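# Set a wooden block over the middle of the well

## Task

Four desks surround a square opening (the well) with nothing under it but the floor; its middle is at scene x = 0, y = 0 and its edges follow the x and y axes. The arms are mounted at about: arm1 (+0.22, +0.56, +0.72) m facing -90 degrees; arm2 (-0.52, +0.50, +0.72) facing -90; arm3 (-0.22, -0.56, +0.72) facing +90; arm4 (+0.52, -0.50, +0.72) facing +90 (angles counter-clockwise from +x). A ring of wooden sticks already bridges the well. Get the wooden block to rest with its centre above the well's middle; block and sticks may overhang the opening. Use as many arms as you like. The result must stay in place without any robot holding it, and at the end every gripper must be open and the arms pulled away.

## Robot and tools

Robots: four identical i2rt Big YAM arms, arm1 to arm4, each with six joints, a two-finger gripper and a wrist camera (arm1_cam_wrist ... arm4_cam_wrist). cam_high is a fixed room camera. Reach is about 1.0 m from the joint1 axis. With joints 1 and 6 at zero and the hand level and pointing forward, the wrist camera sits above the hand looking toward the fingertips.

Frame: one shared scene frame, origin on the floor, +z up, metres. Desk tops are near z = 0.72. The well is centred at x = 0, y = 0. The hand point is midway between the fingertips; its z axis runs along the fingers and the fingers close along its y axis.

execute_actions: argument actions is a list holding exactly one action, or empty to only read state and images. The action is an object keyed by arm name ("arm1" to "arm4"); each holds "joints", an object of absolute joint targets by name, not offsets. Names and ranges: joint1_rad -2.879 to 2.879 (base turn, positive counter-clockwise seen from above, 0 points the arm the way its foot faces); joint2_rad 0 to 3.141 (shoulder, 0 is upper arm pointing back about level, positive raises it up then forward); joint3_rad 0 to 3.019 (elbow, 0 folded, positive opens); joint4_rad -1.692 to 1.57 (hand pitch, positive tips fingers up); joint5_rad -1.57 to 1.57 (hand swing sideways, positive to the arm's right); joint6_rad -2.094 to 2.094 (hand roll, positive clockwise viewed from behind the hand); gripper_m 0 to 0.093 (fingertip gap in metres). Angles are radians. Done tolerances are ±0.045, 0.14, 0.09, 0.055, 0.03, 0.035 rad and ±0.003 m. An action runs at most 15 s. All motions in one action start together but finish at different times since each joint has its own speed, so the hand path can swing wide. Omitted joints or arms may still be driving to earlier targets. Unknown keys or out-of-range values reject the whole call with nothing moving. Optional cameras: a list of camera names, or "all"; omitted or null gives all, [] gives none. The result lists each robot's state, joint_positions, joint_status and on_its_own, plus images in the order named by the "pictures" line.

joint_status words: "off_target" means stopped short and maybe still pushing; "contact_stop" and "time_out" mean the joint now holds where it stopped, though after time_out a joint may keep pushing toward a target limited to within 0.375, 0.375, 0.113, 0.225, 0.075, 0.3 rad (joints 1 to 6) of its position, and will move there if freed; to relieve the push, command its reported position. "not_followed" / "joint command not followed" (often with a "cause:" line) means a self/inter-arm collision check withheld that arm's joint targets; the gripper target still runs, and withheld targets may be retried on later actions. on_its_own describes uncommanded behaviour; "held at" gives the held target, not the actual position. Joints holding a load sag. Tiny target changes may not move a joint. The collision check can be late and ignores fingers, gripper housings and wrist cameras.

wait: seconds from 0 to 10; no new command, returns state and images like an empty action.

zoom_image: camera (one of the five names) and region [x0, y0, x1, y1] in pixels of that camera's latest full image, top-left origin, at most 504 by 504.

finished_scene: scene number (1 or 2); ends that scene irreversibly after the last command is held, reports success, and gives the next task. Replying without a tool call ends all remaining scenes. If resuming from a summary, first send an empty execute_actions to learn the scene and task.

Cameras: calibration lines give K, distortion D and T_world_to_cam (scene to camera, metres). Wrist cameras are fisheye 504x504; cam_high is pinhole with radial distortion, 672x504, at about (0.34, -0.01, 2.03) looking down. Calibrations can be off by a few degrees and millimetres; wrist camera poses inherit joint errors too.

Cautions: the arms do not stop on contact and can push hard; firm pressing between two robots ends the run, and strong impacts may too. Nothing reports arms touching. Loose objects may occasionally be nudged by outside disturbance. Holding loads heats motors, even while you deliberate: MOTOR HOT appears from 85 °C; at 100 °C an OVER-TEMPERATURE FAULT drops that arm, and its joints then read "limit_stop_at_motor_heat"; resend targets afterward. The sim keeps running while you think, with the robot holding the last command. Finish with the block resting unaided, grippers open and arms withdrawn.

Each tool is called after "Emit:" in YAML: its name, and indented under it one key for each argument.

## Session

Emit:
execute_actions:
  actions: []

Scene clock: 0.00 s.
Motor temperatures (°C, as the motors report them): arm1=[27 26 25 27 26 27] | arm2=[25 27 27 28 29 26] | arm3=[26 27 26 27 25 26] | arm4=[29 28 25 26 28 25]
arm1.joint_positions: joint1_rad=-0.296 joint2_rad=+0.606 joint3_rad=+1.444 joint4_rad=-1.392 joint5_rad=-0.274 joint6_rad=-0.100 gripper_m=+0.094
arm1.joint_status: not commanded
arm1.hand: x=+0.2016 y=+0.3548 z=+1.3590 quat_wxyz=(-0.372, -0.622, -0.600, +0.338) (m; scene frame)
arm2.joint_positions: joint1_rad=+0.128 joint2_rad=+0.441 joint3_rad=+1.421 joint4_rad=-1.401 joint5_rad=+0.106 joint6_rad=-0.042 gripper_m=+0.095
arm2.joint_status: not commanded
arm2.hand: x=-0.5275 y=+0.3539 z=+1.3318 quat_wxyz=(-0.368, -0.570, -0.615, +0.402) (m; scene frame)
arm3.joint_positions: joint1_rad=-0.280 joint2_rad=+0.565 joint3_rad=+1.328 joint4_rad=-1.300 joint5_rad=-0.089 joint6_rad=-0.218 gripper_m=+0.094
arm3.joint_status: not commanded
arm3.hand: x=-0.1663 y=-0.3412 z=+1.3324 quat_wxyz=(-0.407, +0.607, -0.621, -0.284) (m; scene frame)
arm4.joint_positions: joint1_rad=-0.147 joint2_rad=+0.448 joint3_rad=+1.471 joint4_rad=-1.289 joint5_rad=+0.046 joint6_rad=+0.289 gripper_m=+0.094
arm4.joint_status: not commanded
arm4.hand: x=+0.5499 y=-0.3540 z=+1.3674 quat_wxyz=(-0.413, +0.414, -0.680, -0.443) (m; scene frame)
pictures: arm1_cam_wrist, arm2_cam_wrist, arm3_cam_wrist, arm4_cam_wrist, cam_high
Images, in order (width x height): arm1_cam_wrist 504x504, arm2_cam_wrist 504x504, arm3_cam_wrist 504x504, arm4_cam_wrist 504x504, cam_high 672x504.

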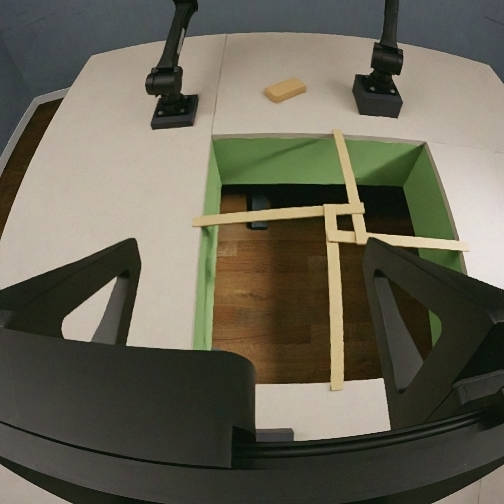

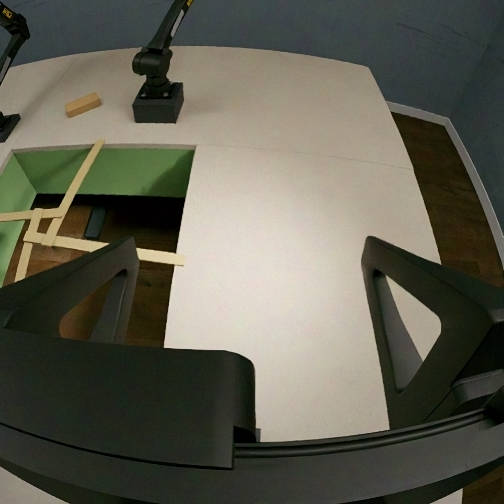

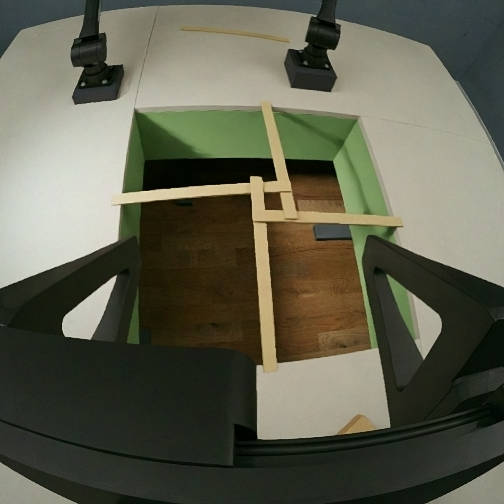

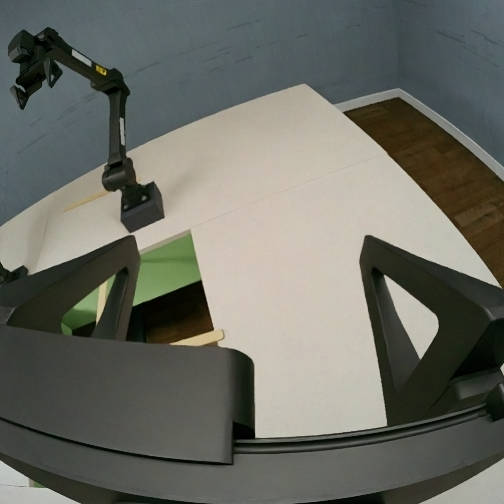

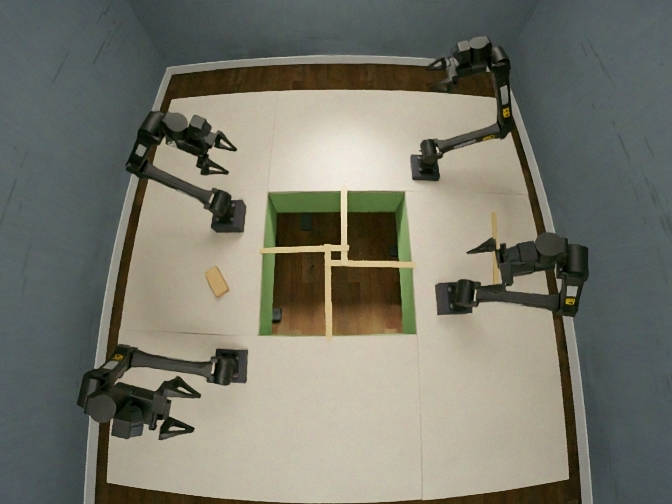

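Emit:
zoom_image:
  camera: "cam_high"
  region: [180, 170, 440, 365]

Region (180, 170, 440, 365) of cam_high's 672x504 image, scaled by 1.938, with more detail than that image has; it fills the top 378 rows of this view, and the rest is white.

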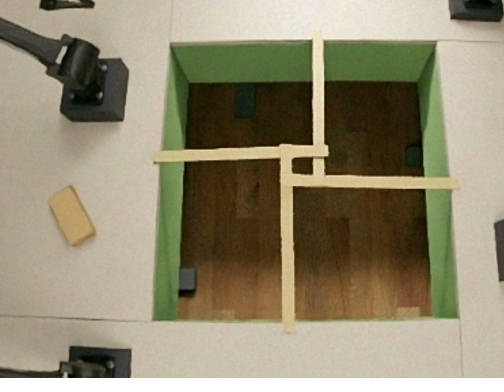

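Emit:
execute_actions:
  actions:
    - {"arm3":{"joints":{"joint1_rad":-1.68,"joint2_rad":1.54,"joint3_rad":1.2,"joint4_rad":-1.23,"joint5_rad":0,"joint6_rad":-0.65}}}
  cameras: ["arm3_cam_wrist","cam_high"]

Scene clock: 6.97 s.
Motor temperatures (°C, as the motors report them): arm1=[27 26 27 27 26 27] | arm2=[25 27 28 29 29 26] | arm3=[26 27 28 27 25 26] | arm4=[29 28 27 26 28 25]
arm1.joint_positions: joint1_rad=-0.296 joint2_rad=+0.606 joint3_rad=+1.444 joint4_rad=-1.392 joint5_rad=-0.274 joint6_rad=-0.100 gripper_m=+0.094
arm1.joint_status: not commanded
arm1.hand: x=+0.2016 y=+0.3548 z=+1.3590 quat_wxyz=(-0.372, -0.622, -0.600, +0.338) (m; scene frame)
arm2.joint_positions: joint1_rad=+0.128 joint2_rad=+0.441 joint3_rad=+1.421 joint4_rad=-1.401 joint5_rad=+0.106 joint6_rad=-0.042 gripper_m=+0.095
arm2.joint_status: not commanded
arm2.hand: x=-0.5275 y=+0.3539 z=+1.3318 quat_wxyz=(-0.368, -0.570, -0.615, +0.402) (m; scene frame)
arm3.joint_positions: joint1_rad=-1.684 joint2_rad=+1.541 joint3_rad=+1.203 joint4_rad=-1.234 joint5_rad=+0.000 joint6_rad=-0.636 gripper_m=+0.094
arm3.joint_status: all done
arm3.hand: x=+0.2178 y=-0.6157 z=+0.9415 quat_wxyz=(+0.000, +0.253, -0.968, -0.002) (m; scene frame)
arm4.joint_positions: joint1_rad=-0.147 joint2_rad=+0.448 joint3_rad=+1.471 joint4_rad=-1.289 joint5_rad=+0.046 joint6_rad=+0.289 gripper_m=+0.094
arm4.joint_status: not commanded
arm4.hand: x=+0.5499 y=-0.3540 z=+1.3674 quat_wxyz=(-0.413, +0.414, -0.680, -0.443) (m; scene frame)
pictures: arm3_cam_wrist, cam_high
camera_calibration (this result's frames):
arm3_cam_wrist: T_world_to_cam=[[0.485355, -0.8743, -0.00542544, -0.640037], [-0.705238, -0.395156, 0.588635, -0.640633], [-0.516788, -0.281871, -0.80838, 0.822664], [0, 0, 0, 1]] pos_world=[0.28399, -0.580849, 1.03865]
Images, in order (width x height): arm3_cam_wrist 504x504, cam_high 672x504.

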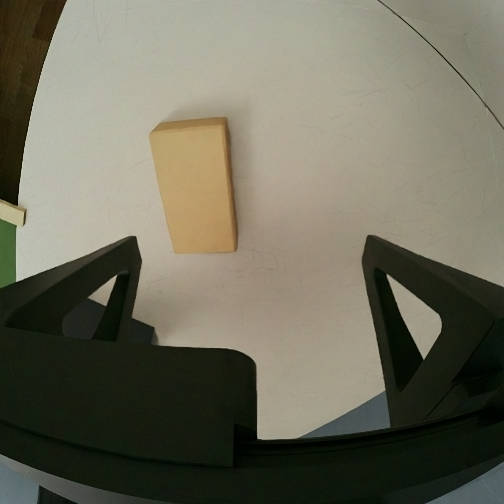

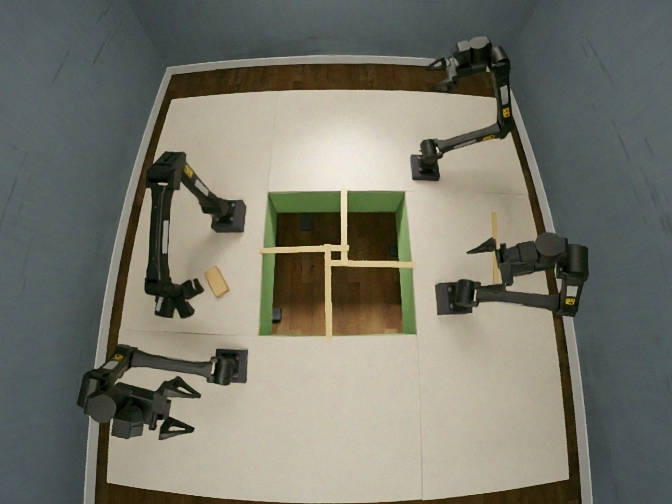

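Emit:
execute_actions:
  actions:
    - {"arm3":{"joints":{"joint2_rad":1.45,"joint3_rad":0.85,"joint4_rad":-0.97}}}
  cameras: ["arm3_cam_wrist"]

Scene clock: 10.73 s.
Motor temperatures (°C, as the motors report them): arm1=[27 26 28 27 26 27] | arm2=[25 27 29 29 29 26] | arm3=[26 27 28 27 25 26] | arm4=[29 29 27 26 28 25]
arm1.joint_positions: joint1_rad=-0.296 joint2_rad=+0.606 joint3_rad=+1.444 joint4_rad=-1.392 joint5_rad=-0.274 joint6_rad=-0.100 gripper_m=+0.094
arm1.joint_status: not commanded
arm1.hand: x=+0.2016 y=+0.3548 z=+1.3590 quat_wxyz=(-0.372, -0.622, -0.600, +0.338) (m; scene frame)
arm2.joint_positions: joint1_rad=+0.128 joint2_rad=+0.441 joint3_rad=+1.421 joint4_rad=-1.401 joint5_rad=+0.106 joint6_rad=-0.042 gripper_m=+0.095
arm2.joint_status: not commanded
arm2.hand: x=-0.5275 y=+0.3539 z=+1.3318 quat_wxyz=(-0.368, -0.570, -0.615, +0.402) (m; scene frame)
arm3.joint_positions: joint1_rad=-1.684 joint2_rad=+1.442 joint3_rad=+0.848 joint4_rad=-0.985 joint5_rad=+0.000 joint6_rad=-0.637 gripper_m=+0.094
arm3.joint_status: all done
arm3.hand: x=+0.1353 y=-0.6051 z=+0.8581 quat_wxyz=(+0.003, +0.253, -0.968, -0.003) (m; scene frame)
arm4.joint_positions: joint1_rad=-0.147 joint2_rad=+0.448 joint3_rad=+1.471 joint4_rad=-1.289 joint5_rad=+0.046 joint6_rad=+0.289 gripper_m=+0.094
arm4.joint_status: not commanded
arm4.hand: x=+0.5499 y=-0.3540 z=+1.3674 quat_wxyz=(-0.413, +0.414, -0.680, -0.443) (m; scene frame)
pictures: arm3_cam_wrist
camera_calibration (this result's frames):
arm3_cam_wrist: T_world_to_cam=[[0.485655, -0.874101, -0.00926068, -0.587759], [-0.701281, -0.395916, 0.592837, -0.650171], [-0.521866, -0.28142, -0.805269, 0.713903], [0, 0, 0, 1]] pos_world=[0.202058, -0.570267, 0.954886]
Images, in order (width x height): arm3_cam_wrist 504x504.

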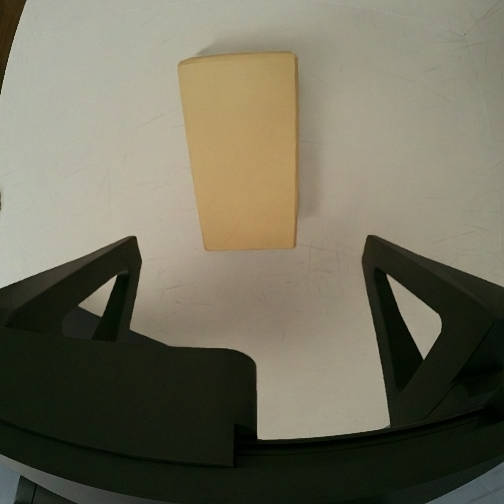

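Emit:
execute_actions:
  actions:
    - {"arm3":{"joints":{"joint1_rad":-1.665,"joint2_rad":1.75,"joint3_rad":0.71,"joint4_rad":-0.53}}}
  cameras: ["arm3_cam_wrist"]

Scene clock: 14.07 s.
Motor temperatures (°C, as the motors report them): arm1=[27 26 29 28 26 27] | arm2=[25 27 29 29 29 26] | arm3=[26 28 28 27 25 26] | arm4=[29 29 28 26 28 25]
arm1.joint_positions: joint1_rad=-0.296 joint2_rad=+0.606 joint3_rad=+1.444 joint4_rad=-1.392 joint5_rad=-0.274 joint6_rad=-0.100 gripper_m=+0.094
arm1.joint_status: not commanded
arm1.hand: x=+0.2016 y=+0.3548 z=+1.3590 quat_wxyz=(-0.372, -0.622, -0.600, +0.338) (m; scene frame)
arm2.joint_positions: joint1_rad=+0.128 joint2_rad=+0.441 joint3_rad=+1.421 joint4_rad=-1.401 joint5_rad=+0.106 joint6_rad=-0.042 gripper_m=+0.095
arm2.joint_status: not commanded
arm2.hand: x=-0.5275 y=+0.3539 z=+1.3318 quat_wxyz=(-0.368, -0.570, -0.615, +0.402) (m; scene frame)
arm3.joint_positions: joint1_rad=-1.664 joint2_rad=+1.714 joint3_rad=+0.725 joint4_rad=-0.564 joint5_rad=+0.006 joint6_rad=-0.642 gripper_m=+0.094
arm3.joint_status: all done
arm3.hand: x=+0.1384 y=-0.5988 z=+0.7338 quat_wxyz=(-0.008, +0.265, -0.964, +0.005) (m; scene frame)
arm4.joint_positions: joint1_rad=-0.147 joint2_rad=+0.448 joint3_rad=+1.471 joint4_rad=-1.289 joint5_rad=+0.046 joint6_rad=+0.289 gripper_m=+0.094
arm4.joint_status: not commanded
arm4.hand: x=+0.5499 y=-0.3540 z=+1.3674 quat_wxyz=(-0.413, +0.414, -0.680, -0.443) (m; scene frame)
pictures: arm3_cam_wrist
camera_calibration (this result's frames):
arm3_cam_wrist: T_world_to_cam=[[0.508061, -0.86125, 0.0110967, -0.595263], [-0.705593, -0.408779, 0.578825, -0.568632], [-0.493977, -0.301908, -0.815376, 0.608445], [0, 0, 0, 1]] pos_world=[0.201765, -0.56142, 0.831855]
Images, in order (width x height): arm3_cam_wrist 504x504.

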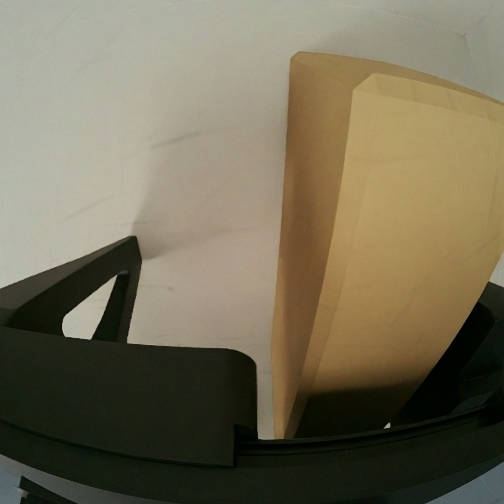

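Emit:
execute_actions:
  actions:
    - {"arm3":{"joints":{"joint2_rad":1.714,"gripper_m":0.02}}}
  cameras: []

Emit:
execute_actions:
  actions:
    - {"arm3":{"joints":{"joint2_rad":1.54,"joint3_rad":1.2,"joint4_rad":-1.23}}}
  cameras: []

Emit:
execute_actions:
  actions:
    - {"arm3":{"joints":{"joint1_rad":-0.374,"joint2_rad":2.0,"joint3_rad":1.53,"joint4_rad":-1.1,"joint6_rad":-0.374}}}
  cameras: ["arm3_cam_wrist","cam_high"]

Scene clock: 17.03 s.
Motor temperatures (°C, as the motors report them): arm1=[27 26 30 28 26 27] | arm2=[25 27 30 29 29 26] | arm3=[26 28 28 27 25 26] | arm4=[29 29 28 26 28 25]
arm1.joint_positions: joint1_rad=-0.296 joint2_rad=+0.606 joint3_rad=+1.444 joint4_rad=-1.392 joint5_rad=-0.274 joint6_rad=-0.100 gripper_m=+0.094
arm1.joint_status: not commanded
arm1.hand: x=+0.2016 y=+0.3548 z=+1.3590 quat_wxyz=(-0.372, -0.622, -0.600, +0.338) (m; scene frame)
arm2.joint_positions: joint1_rad=+0.128 joint2_rad=+0.441 joint3_rad=+1.421 joint4_rad=-1.401 joint5_rad=+0.106 joint6_rad=-0.042 gripper_m=+0.095
arm2.joint_status: not commanded
arm2.hand: x=-0.5275 y=+0.3539 z=+1.3318 quat_wxyz=(-0.368, -0.570, -0.615, +0.402) (m; scene frame)
arm3.joint_positions: joint1_rad=-1.664 joint2_rad=+1.712 joint3_rad=+0.725 joint4_rad=-0.548 joint5_rad=-0.002 joint6_rad=-0.642 gripper_m=+0.034
arm3.joint_status: gripper_m off_target (ended at +0.034, target +0.020); the others done
arm3.hand: x=+0.1424 y=-0.5978 z=+0.7344 quat_wxyz=(-0.017, +0.265, -0.964, +0.004) (m; scene frame)
arm4.joint_positions: joint1_rad=-0.147 joint2_rad=+0.448 joint3_rad=+1.471 joint4_rad=-1.289 joint5_rad=+0.046 joint6_rad=+0.289 gripper_m=+0.094
arm4.joint_status: not commanded
arm4.hand: x=+0.5499 y=-0.3540 z=+1.3674 quat_wxyz=(-0.413, +0.414, -0.680, -0.443) (m; scene frame)
pictures: none
No camera images: the call's "cameras" was empty. Leave "cameras" out to get every camera's image.

Scene clock: 18.37 s.
Motor temperatures (°C, as the motors report them): arm1=[27 26 30 28 26 27] | arm2=[25 27 30 29 29 26] | arm3=[26 28 28 27 25 26] | arm4=[29 29 28 26 28 25]
arm1.joint_positions: joint1_rad=-0.296 joint2_rad=+0.606 joint3_rad=+1.444 joint4_rad=-1.392 joint5_rad=-0.274 joint6_rad=-0.100 gripper_m=+0.094
arm1.joint_status: not commanded
arm1.hand: x=+0.2016 y=+0.3548 z=+1.3590 quat_wxyz=(-0.372, -0.622, -0.600, +0.338) (m; scene frame)
arm2.joint_positions: joint1_rad=+0.128 joint2_rad=+0.441 joint3_rad=+1.421 joint4_rad=-1.401 joint5_rad=+0.106 joint6_rad=-0.042 gripper_m=+0.095
arm2.joint_status: not commanded
arm2.hand: x=-0.5275 y=+0.3539 z=+1.3318 quat_wxyz=(-0.368, -0.570, -0.615, +0.402) (m; scene frame)
arm3.joint_positions: joint1_rad=-1.664 joint2_rad=+1.536 joint3_rad=+1.163 joint4_rad=-1.216 joint5_rad=-0.002 joint6_rad=-0.642 gripper_m=+0.034
arm3.joint_status: all done
arm3.hand: x=+0.2084 y=-0.6053 z=+0.9291 quat_wxyz=(+0.008, +0.265, -0.964, -0.006) (m; scene frame)
arm4.joint_positions: joint1_rad=-0.147 joint2_rad=+0.448 joint3_rad=+1.471 joint4_rad=-1.289 joint5_rad=+0.046 joint6_rad=+0.289 gripper_m=+0.094
arm4.joint_status: not commanded
arm4.hand: x=+0.5499 y=-0.3540 z=+1.3674 quat_wxyz=(-0.413, +0.414, -0.680, -0.443) (m; scene frame)
pictures: none
No camera images: the call's "cameras" was empty. Leave "cameras" out to get every camera's image.

Scene clock: 20.20 s.
Motor temperatures (°C, as the motors report them): arm1=[27 26 30 28 26 27] | arm2=[25 27 30 29 29 26] | arm3=[26 28 29 27 25 26] | arm4=[29 29 28 26 28 25]
arm1.joint_positions: joint1_rad=-0.296 joint2_rad=+0.606 joint3_rad=+1.444 joint4_rad=-1.392 joint5_rad=-0.274 joint6_rad=-0.100 gripper_m=+0.094
arm1.joint_status: not commanded
arm1.hand: x=+0.2016 y=+0.3548 z=+1.3590 quat_wxyz=(-0.372, -0.622, -0.600, +0.338) (m; scene frame)
arm2.joint_positions: joint1_rad=+0.128 joint2_rad=+0.441 joint3_rad=+1.421 joint4_rad=-1.401 joint5_rad=+0.106 joint6_rad=-0.042 gripper_m=+0.095
arm2.joint_status: not commanded
arm2.hand: x=-0.5275 y=+0.3539 z=+1.3318 quat_wxyz=(-0.368, -0.570, -0.615, +0.402) (m; scene frame)
arm3.joint_positions: joint1_rad=-0.367 joint2_rad=+2.028 joint3_rad=+1.499 joint4_rad=-1.098 joint5_rad=-0.003 joint6_rad=-0.388 gripper_m=+0.034
arm3.joint_status: all done
arm3.hand: x=-0.0077 y=-0.0341 z=+0.8067 quat_wxyz=(+0.025, +0.710, -0.704, +0.009) (m; scene frame)
arm4.joint_positions: joint1_rad=-0.147 joint2_rad=+0.448 joint3_rad=+1.471 joint4_rad=-1.289 joint5_rad=+0.046 joint6_rad=+0.289 gripper_m=+0.094
arm4.joint_status: not commanded
arm4.hand: x=+0.5499 y=-0.3540 z=+1.3674 quat_wxyz=(-0.413, +0.414, -0.680, -0.443) (m; scene frame)
pictures: arm3_cam_wrist, cam_high
camera_calibration (this result's frames):
arm3_cam_wrist: T_world_to_cam=[[0.999661, 0.00452161, -0.0256585, 0.0274278], [0.0196129, -0.778879, 0.626868, -0.528846], [-0.0171504, -0.627158, -0.778703, 0.729173], [0, 0, 0, 1]] pos_world=[-0.00454064, 0.0452754, 0.90003]
Images, in order (width x height): arm3_cam_wrist 504x504, cam_high 672x504.

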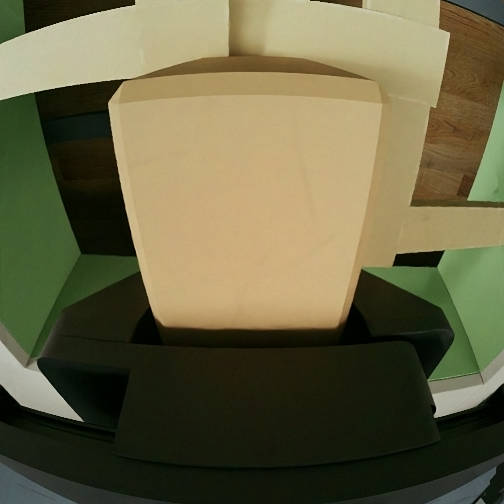

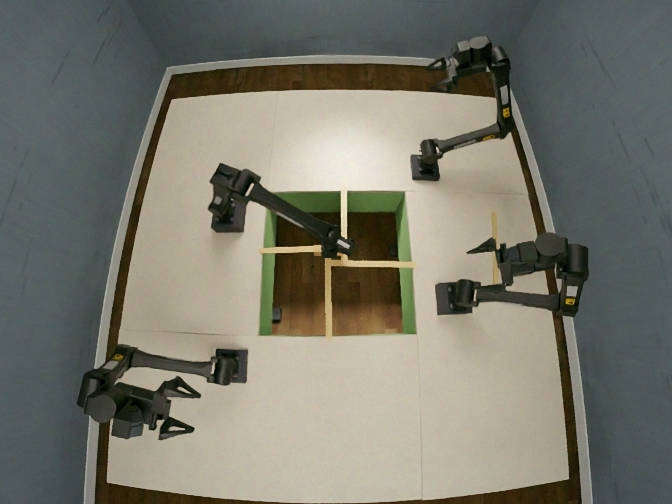

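Emit:
execute_actions:
  actions:
    - {"arm3":{"joints":{"joint1_rad":-0.378,"joint2_rad":2.13,"joint3_rad":1.61,"joint4_rad":-0.98}}}
  cameras: ["arm3_cam_wrist","arm1_cam_wrist"]

Emit:
zoom_image:
  camera: "arm1_cam_wrist"
  region: [260, 130, 420, 290]

Scene clock: 22.57 s.
Motor temperatures (°C, as the motors report them): arm1=[27 26 30 28 26 27] | arm2=[25 27 30 29 29 26] | arm3=[26 29 29 27 25 26] | arm4=[29 29 28 26 28 25]
arm1.joint_positions: joint1_rad=-0.296 joint2_rad=+0.606 joint3_rad=+1.444 joint4_rad=-1.392 joint5_rad=-0.274 joint6_rad=-0.100 gripper_m=+0.094
arm1.joint_status: not commanded
arm1.hand: x=+0.2016 y=+0.3548 z=+1.3590 quat_wxyz=(-0.372, -0.622, -0.600, +0.338) (m; scene frame)
arm2.joint_positions: joint1_rad=+0.128 joint2_rad=+0.441 joint3_rad=+1.421 joint4_rad=-1.401 joint5_rad=+0.106 joint6_rad=-0.042 gripper_m=+0.095
arm2.joint_status: not commanded
arm2.hand: x=-0.5275 y=+0.3539 z=+1.3318 quat_wxyz=(-0.368, -0.570, -0.615, +0.402) (m; scene frame)
arm3.joint_positions: joint1_rad=-0.368 joint2_rad=+2.092 joint3_rad=+1.579 joint4_rad=-1.003 joint5_rad=-0.003 joint6_rad=-0.387 gripper_m=+0.034
arm3.joint_status: all done
arm3.hand: x=+0.0113 y=+0.0117 z=+0.7965 quat_wxyz=(-0.026, +0.709, -0.704, -0.013) (m; scene frame)
arm4.joint_positions: joint1_rad=-0.147 joint2_rad=+0.448 joint3_rad=+1.471 joint4_rad=-1.289 joint5_rad=+0.046 joint6_rad=+0.289 gripper_m=+0.094
arm4.joint_status: not commanded
arm4.hand: x=+0.5499 y=-0.3540 z=+1.3674 quat_wxyz=(-0.413, +0.414, -0.680, -0.443) (m; scene frame)
pictures: arm1_cam_wrist, arm3_cam_wrist
camera_calibration (this result's frames):
arm3_cam_wrist: T_world_to_cam=[[0.999873, 0.00266459, 0.015713, -0.0249599], [-0.00631163, -0.839109, 0.543926, -0.420074], [0.0146343, -0.543956, -0.838986, 0.796977], [0, 0, 0, 1]] pos_world=[0.0106422, 0.0810987, 0.897534]
Images, in order (width x height): arm1_cam_wrist 504x504, arm3_cam_wrist 504x504.

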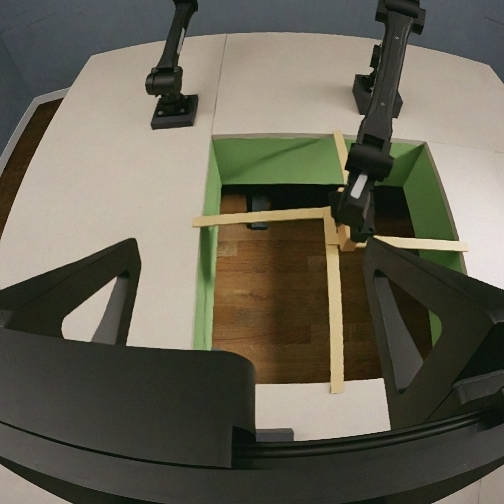

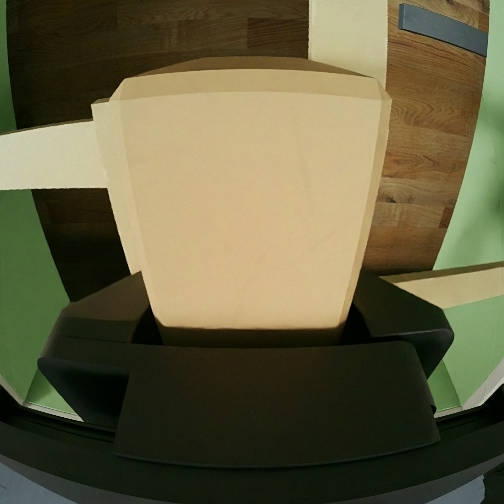

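Region (260, 130, 420, 290) of arm1_cam_wrist's 504x504 image, scaled by 3.150, with more detail than that image has.

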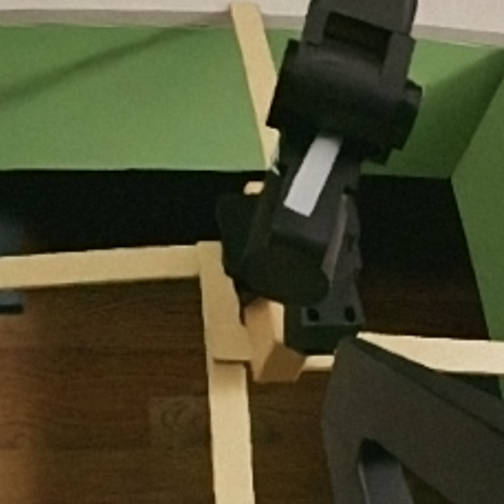

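Lowering q2 also restores vertical pitch.

Emit:
execute_actions:
  actions:
    - {"arm3":{"joints":{"joint1_rad":-0.36,"joint2_rad":2.155,"joint3_rad":1.59,"joint4_rad":-0.99}}}
  cameras: ["arm3_cam_wrist","arm2_cam_wrist"]

Scene clock: 24.10 s.
Motor temperatures (°C, as the motors report them): arm1=[27 26 31 28 26 27] | arm2=[25 27 30 29 29 26] | arm3=[26 29 30 27 25 26] | arm4=[29 29 29 26 28 25]
arm1.joint_positions: joint1_rad=-0.296 joint2_rad=+0.606 joint3_rad=+1.444 joint4_rad=-1.392 joint5_rad=-0.274 joint6_rad=-0.100 gripper_m=+0.094
arm1.joint_status: not commanded
arm1.hand: x=+0.2016 y=+0.3548 z=+1.3590 quat_wxyz=(-0.372, -0.622, -0.600, +0.338) (m; scene frame)
arm2.joint_positions: joint1_rad=+0.128 joint2_rad=+0.441 joint3_rad=+1.421 joint4_rad=-1.401 joint5_rad=+0.106 joint6_rad=-0.042 gripper_m=+0.095
arm2.joint_status: not commanded
arm2.hand: x=-0.5275 y=+0.3539 z=+1.3318 quat_wxyz=(-0.368, -0.570, -0.615, +0.402) (m; scene frame)
arm3.joint_positions: joint1_rad=-0.368 joint2_rad=+2.095 joint3_rad=+1.579 joint4_rad=-1.003 joint5_rad=-0.003 joint6_rad=-0.387 gripper_m=+0.034
arm3.joint_status: all done
arm3.hand: x=+0.0112 y=+0.0114 z=+0.7949 quat_wxyz=(-0.024, +0.709, -0.704, -0.012) (m; scene frame)
arm4.joint_positions: joint1_rad=-0.147 joint2_rad=+0.448 joint3_rad=+1.471 joint4_rad=-1.289 joint5_rad=+0.046 joint6_rad=+0.289 gripper_m=+0.094
arm4.joint_status: not commanded
arm4.hand: x=+0.5499 y=-0.3540 z=+1.3674 quat_wxyz=(-0.413, +0.414, -0.680, -0.443) (m; scene frame)
pictures: arm2_cam_wrist, arm3_cam_wrist
camera_calibration (this result's frames):
arm3_cam_wrist: T_world_to_cam=[[0.999888, 0.00270421, 0.014716, -0.0240046], [-0.00577025, -0.837758, 0.546011, -0.421178], [0.0138049, -0.546035, -0.837649, 0.794433], [0, 0, 0, 1]] pos_world=[0.0106045, 0.0810076, 0.895777]
Images, in order (width x height): arm2_cam_wrist 504x504, arm3_cam_wrist 504x504.

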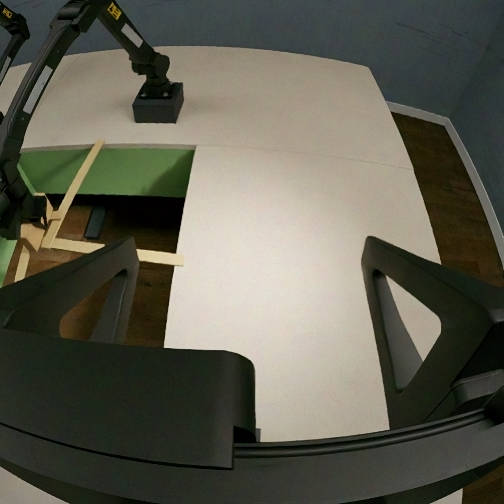

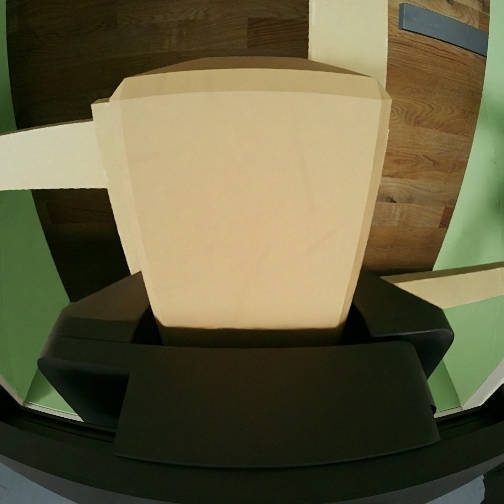

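Stiction likely.

Emit:
execute_actions:
  actions:
    - {"arm3":{"joints":{"joint2_rad":2.19}}}
  cameras: ["arm3_cam_wrist"]

Scene clock: 25.67 s.
Motor temperatures (°C, as the motors report them): arm1=[27 26 31 28 26 27] | arm2=[25 27 30 29 29 26] | arm3=[26 29 30 27 25 26] | arm4=[29 29 29 26 28 25]
arm1.joint_positions: joint1_rad=-0.296 joint2_rad=+0.606 joint3_rad=+1.444 joint4_rad=-1.392 joint5_rad=-0.274 joint6_rad=-0.100 gripper_m=+0.094
arm1.joint_status: not commanded
arm1.hand: x=+0.2016 y=+0.3548 z=+1.3590 quat_wxyz=(-0.372, -0.622, -0.600, +0.338) (m; scene frame)
arm2.joint_positions: joint1_rad=+0.128 joint2_rad=+0.441 joint3_rad=+1.421 joint4_rad=-1.401 joint5_rad=+0.106 joint6_rad=-0.042 gripper_m=+0.095
arm2.joint_status: not commanded
arm2.hand: x=-0.5275 y=+0.3539 z=+1.3318 quat_wxyz=(-0.368, -0.570, -0.615, +0.402) (m; scene frame)
arm3.joint_positions: joint1_rad=-0.368 joint2_rad=+2.098 joint3_rad=+1.580 joint4_rad=-1.003 joint5_rad=-0.003 joint6_rad=-0.386 gripper_m=+0.034
arm3.joint_status: all done
arm3.hand: x=+0.0112 y=+0.0113 z=+0.7933 quat_wxyz=(-0.023, +0.709, -0.705, -0.012) (m; scene frame)
arm4.joint_positions: joint1_rad=-0.147 joint2_rad=+0.448 joint3_rad=+1.471 joint4_rad=-1.289 joint5_rad=+0.046 joint6_rad=+0.289 gripper_m=+0.094
arm4.joint_status: not commanded
arm4.hand: x=+0.5499 y=-0.3540 z=+1.3674 quat_wxyz=(-0.413, +0.414, -0.680, -0.443) (m; scene frame)
pictures: arm3_cam_wrist
camera_calibration (this result's frames):
arm3_cam_wrist: T_world_to_cam=[[0.999897, 0.00233724, 0.0141956, -0.0235893], [-0.00582334, -0.836519, 0.547907, -0.421944], [0.0131555, -0.547933, -0.836419, 0.792128], [0, 0, 0, 1]] pos_world=[0.0107089, 0.0811237, 0.894071]
Images, in order (width x height): arm3_cam_wrist 504x504.

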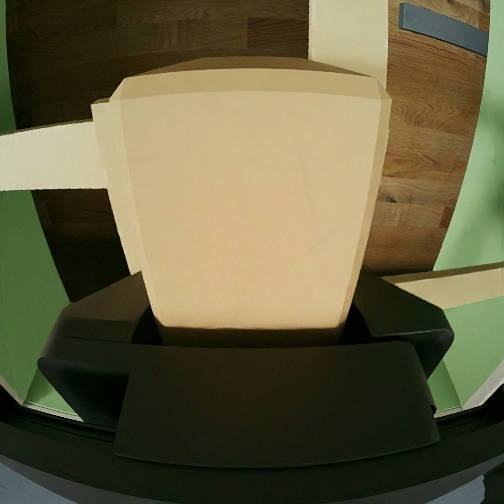

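Emit:
execute_actions:
  actions:
    - {"arm3":{"joints":{"joint2_rad":2.07,"joint4_rad":-1.08,"joint1_rad":-0.35}}}
  cameras: []

Emit:
execute_actions:
  actions:
    - {"arm3":{"joints":{"gripper_m":0.07}}}
  cameras: ["arm3_cam_wrist"]

Emit:
execute_actions:
  actions:
    - {"arm3":{"joints":{"joint2_rad":1.5,"joint4_rad":-1.4}}}

Scene clock: 28.13 s.
Motor temperatures (°C, as the motors report them): arm1=[27 26 31 28 26 27] | arm2=[25 27 31 29 29 26] | arm3=[26 29 30 27 25 26] | arm4=[29 29 29 26 28 25]
arm1.joint_positions: joint1_rad=-0.296 joint2_rad=+0.606 joint3_rad=+1.444 joint4_rad=-1.392 joint5_rad=-0.274 joint6_rad=-0.100 gripper_m=+0.094
arm1.joint_status: not commanded
arm1.hand: x=+0.2016 y=+0.3548 z=+1.3590 quat_wxyz=(-0.372, -0.622, -0.600, +0.338) (m; scene frame)
arm2.joint_positions: joint1_rad=+0.128 joint2_rad=+0.441 joint3_rad=+1.421 joint4_rad=-1.401 joint5_rad=+0.106 joint6_rad=-0.042 gripper_m=+0.095
arm2.joint_status: not commanded
arm2.hand: x=-0.5275 y=+0.3539 z=+1.3318 quat_wxyz=(-0.368, -0.570, -0.615, +0.402) (m; scene frame)
arm3.joint_positions: joint1_rad=-0.360 joint2_rad=+2.091 joint3_rad=+1.585 joint4_rad=-1.063 joint5_rad=+0.001 joint6_rad=-0.386 gripper_m=+0.034
arm3.joint_status: all done
arm3.hand: x=+0.0030 y=+0.0020 z=+0.7989 quat_wxyz=(-0.002, +0.712, -0.702, -0.001) (m; scene frame)
arm4.joint_positions: joint1_rad=-0.147 joint2_rad=+0.448 joint3_rad=+1.471 joint4_rad=-1.289 joint5_rad=+0.046 joint6_rad=+0.289 gripper_m=+0.094
arm4.joint_status: not commanded
arm4.hand: x=+0.5499 y=-0.3540 z=+1.3674 quat_wxyz=(-0.413, +0.414, -0.680, -0.443) (m; scene frame)
pictures: none
No camera images: the call's "cameras" was empty. Leave "cameras" out to get every camera's image.

Scene clock: 28.83 s.
Motor temperatures (°C, as the motors report them): arm1=[27 26 31 28 26 27] | arm2=[25 27 31 29 29 26] | arm3=[26 29 30 27 25 26] | arm4=[29 29 29 26 28 25]
arm1.joint_positions: joint1_rad=-0.296 joint2_rad=+0.606 joint3_rad=+1.444 joint4_rad=-1.392 joint5_rad=-0.274 joint6_rad=-0.100 gripper_m=+0.094
arm1.joint_status: not commanded
arm1.hand: x=+0.2016 y=+0.3548 z=+1.3590 quat_wxyz=(-0.372, -0.622, -0.600, +0.338) (m; scene frame)
arm2.joint_positions: joint1_rad=+0.128 joint2_rad=+0.441 joint3_rad=+1.421 joint4_rad=-1.401 joint5_rad=+0.106 joint6_rad=-0.042 gripper_m=+0.095
arm2.joint_status: not commanded
arm2.hand: x=-0.5275 y=+0.3539 z=+1.3318 quat_wxyz=(-0.368, -0.570, -0.615, +0.402) (m; scene frame)
arm3.joint_positions: joint1_rad=-0.360 joint2_rad=+2.081 joint3_rad=+1.585 joint4_rad=-1.066 joint5_rad=+0.001 joint6_rad=-0.385 gripper_m=+0.070
arm3.joint_status: all done
arm3.hand: x=+0.0031 y=+0.0024 z=+0.8042 quat_wxyz=(-0.005, +0.712, -0.702, -0.002) (m; scene frame)
arm4.joint_positions: joint1_rad=-0.147 joint2_rad=+0.448 joint3_rad=+1.471 joint4_rad=-1.289 joint5_rad=+0.046 joint6_rad=+0.289 gripper_m=+0.094
arm4.joint_status: not commanded
arm4.hand: x=+0.5499 y=-0.3540 z=+1.3674 quat_wxyz=(-0.413, +0.414, -0.680, -0.443) (m; scene frame)
pictures: arm3_cam_wrist
camera_calibration (this result's frames):
arm3_cam_wrist: T_world_to_cam=[[0.999953, 0.00944232, 0.00208009, -0.00595518], [0.00647437, -0.813693, 0.581259, -0.462288], [0.00718099, -0.581219, -0.813716, 0.778297], [0, 0, 0, 1]] pos_world=[0.00335899, 0.0762563, 0.902034]
Images, in order (width x height): arm3_cam_wrist 504x504.

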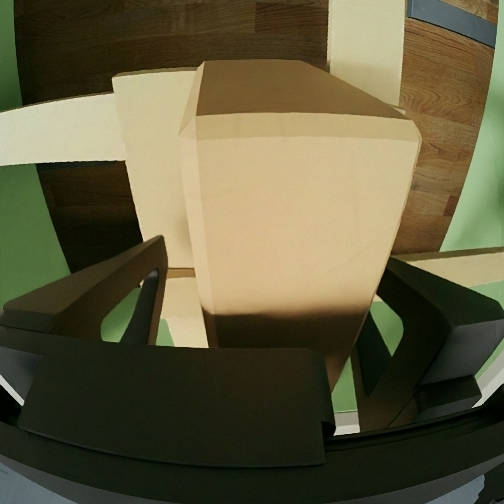

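Scene clock: 30.33 s.
Motor temperatures (°C, as the motors report them): arm1=[27 26 31 28 26 27] | arm2=[25 27 31 29 29 26] | arm3=[26 30 30 27 25 26] | arm4=[29 29 29 26 28 25]
arm1.joint_positions: joint1_rad=-0.296 joint2_rad=+0.606 joint3_rad=+1.444 joint4_rad=-1.392 joint5_rad=-0.274 joint6_rad=-0.100 gripper_m=+0.094
arm1.joint_status: not commanded
arm1.hand: x=+0.2016 y=+0.3548 z=+1.3590 quat_wxyz=(-0.372, -0.622, -0.600, +0.338) (m; scene frame)
arm2.joint_positions: joint1_rad=+0.128 joint2_rad=+0.441 joint3_rad=+1.421 joint4_rad=-1.401 joint5_rad=+0.106 joint6_rad=-0.042 gripper_m=+0.095
arm2.joint_status: not commanded
arm2.hand: x=-0.5275 y=+0.3539 z=+1.3318 quat_wxyz=(-0.368, -0.570, -0.615, +0.402) (m; scene frame)
arm3.joint_positions: joint1_rad=-0.360 joint2_rad=+1.495 joint3_rad=+1.585 joint4_rad=-1.387 joint5_rad=+0.001 joint6_rad=-0.385 gripper_m=+0.070
arm3.joint_status: all done
arm3.hand: x=-0.0319 y=-0.0879 z=+1.1151 quat_wxyz=(-0.127, +0.705, -0.696, -0.054) (m; scene frame)
arm4.joint_positions: joint1_rad=-0.147 joint2_rad=+0.448 joint3_rad=+1.471 joint4_rad=-1.289 joint5_rad=+0.046 joint6_rad=+0.289 gripper_m=+0.094
arm4.joint_status: not commanded
arm4.hand: x=+0.5499 y=-0.3540 z=+1.3674 quat_wxyz=(-0.413, +0.414, -0.680, -0.443) (m; scene frame)
pictures: arm1_cam_wrist, arm2_cam_wrist, arm3_cam_wrist, arm4_cam_wrist, cam_high
camera_calibration (this result's frames):
arm3_cam_wrist: T_world_to_cam=[[0.994988, -0.0034708, 0.0999374, -0.0811526], [-0.0396005, -0.931367, 0.361921, -0.483502], [0.0918223, -0.364064, -0.926836, 1.12696], [0, 0, 0, 1]] pos_world=[-0.0418809, -0.0403146, 1.2276]
Images, in order (width x height): arm1_cam_wrist 504x504, arm2_cam_wrist 504x504, arm3_cam_wrist 504x504, arm4_cam_wrist 504x504, cam_high 672x504.

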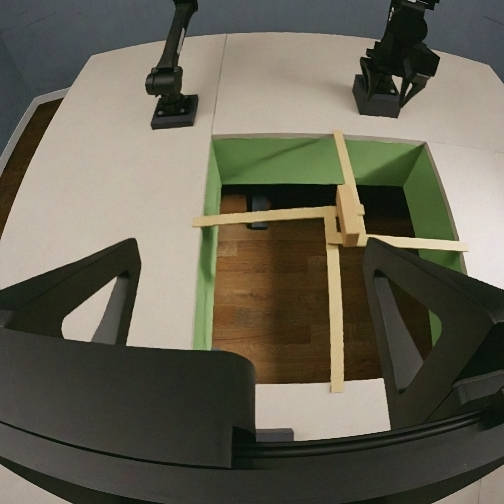

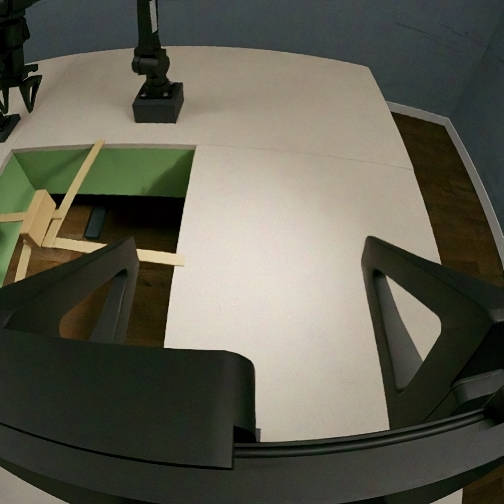

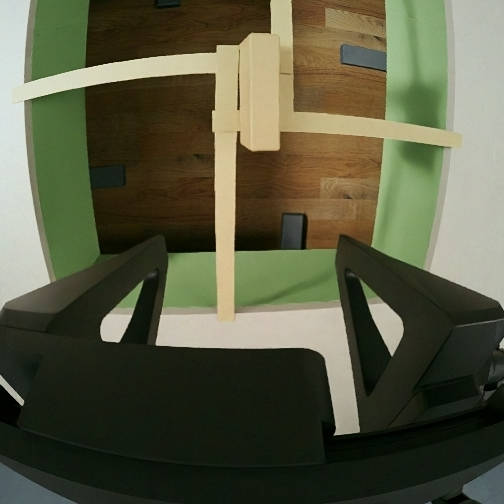

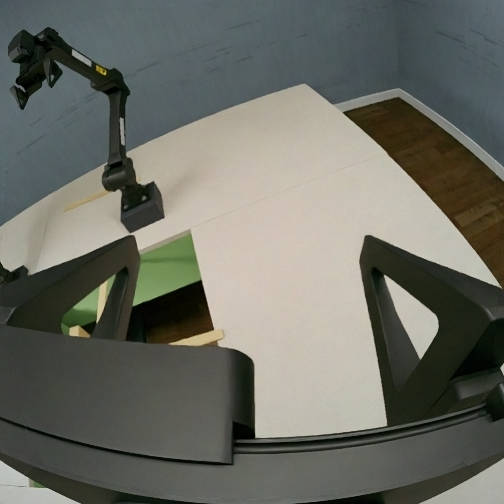

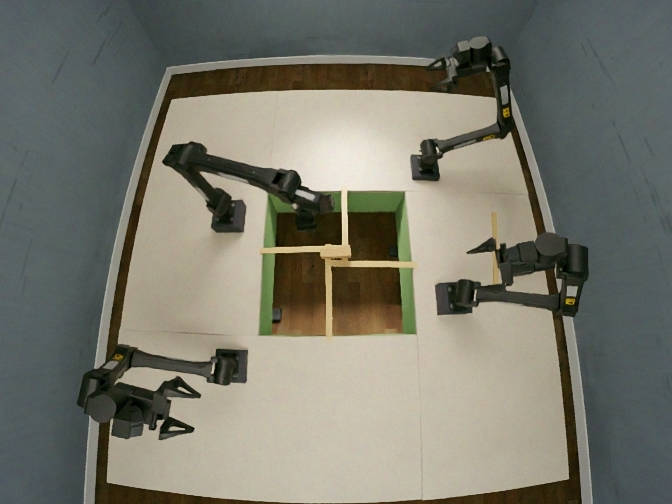

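Emit:
finished_scene:
  scene: 1

The scene is finished: the task was done.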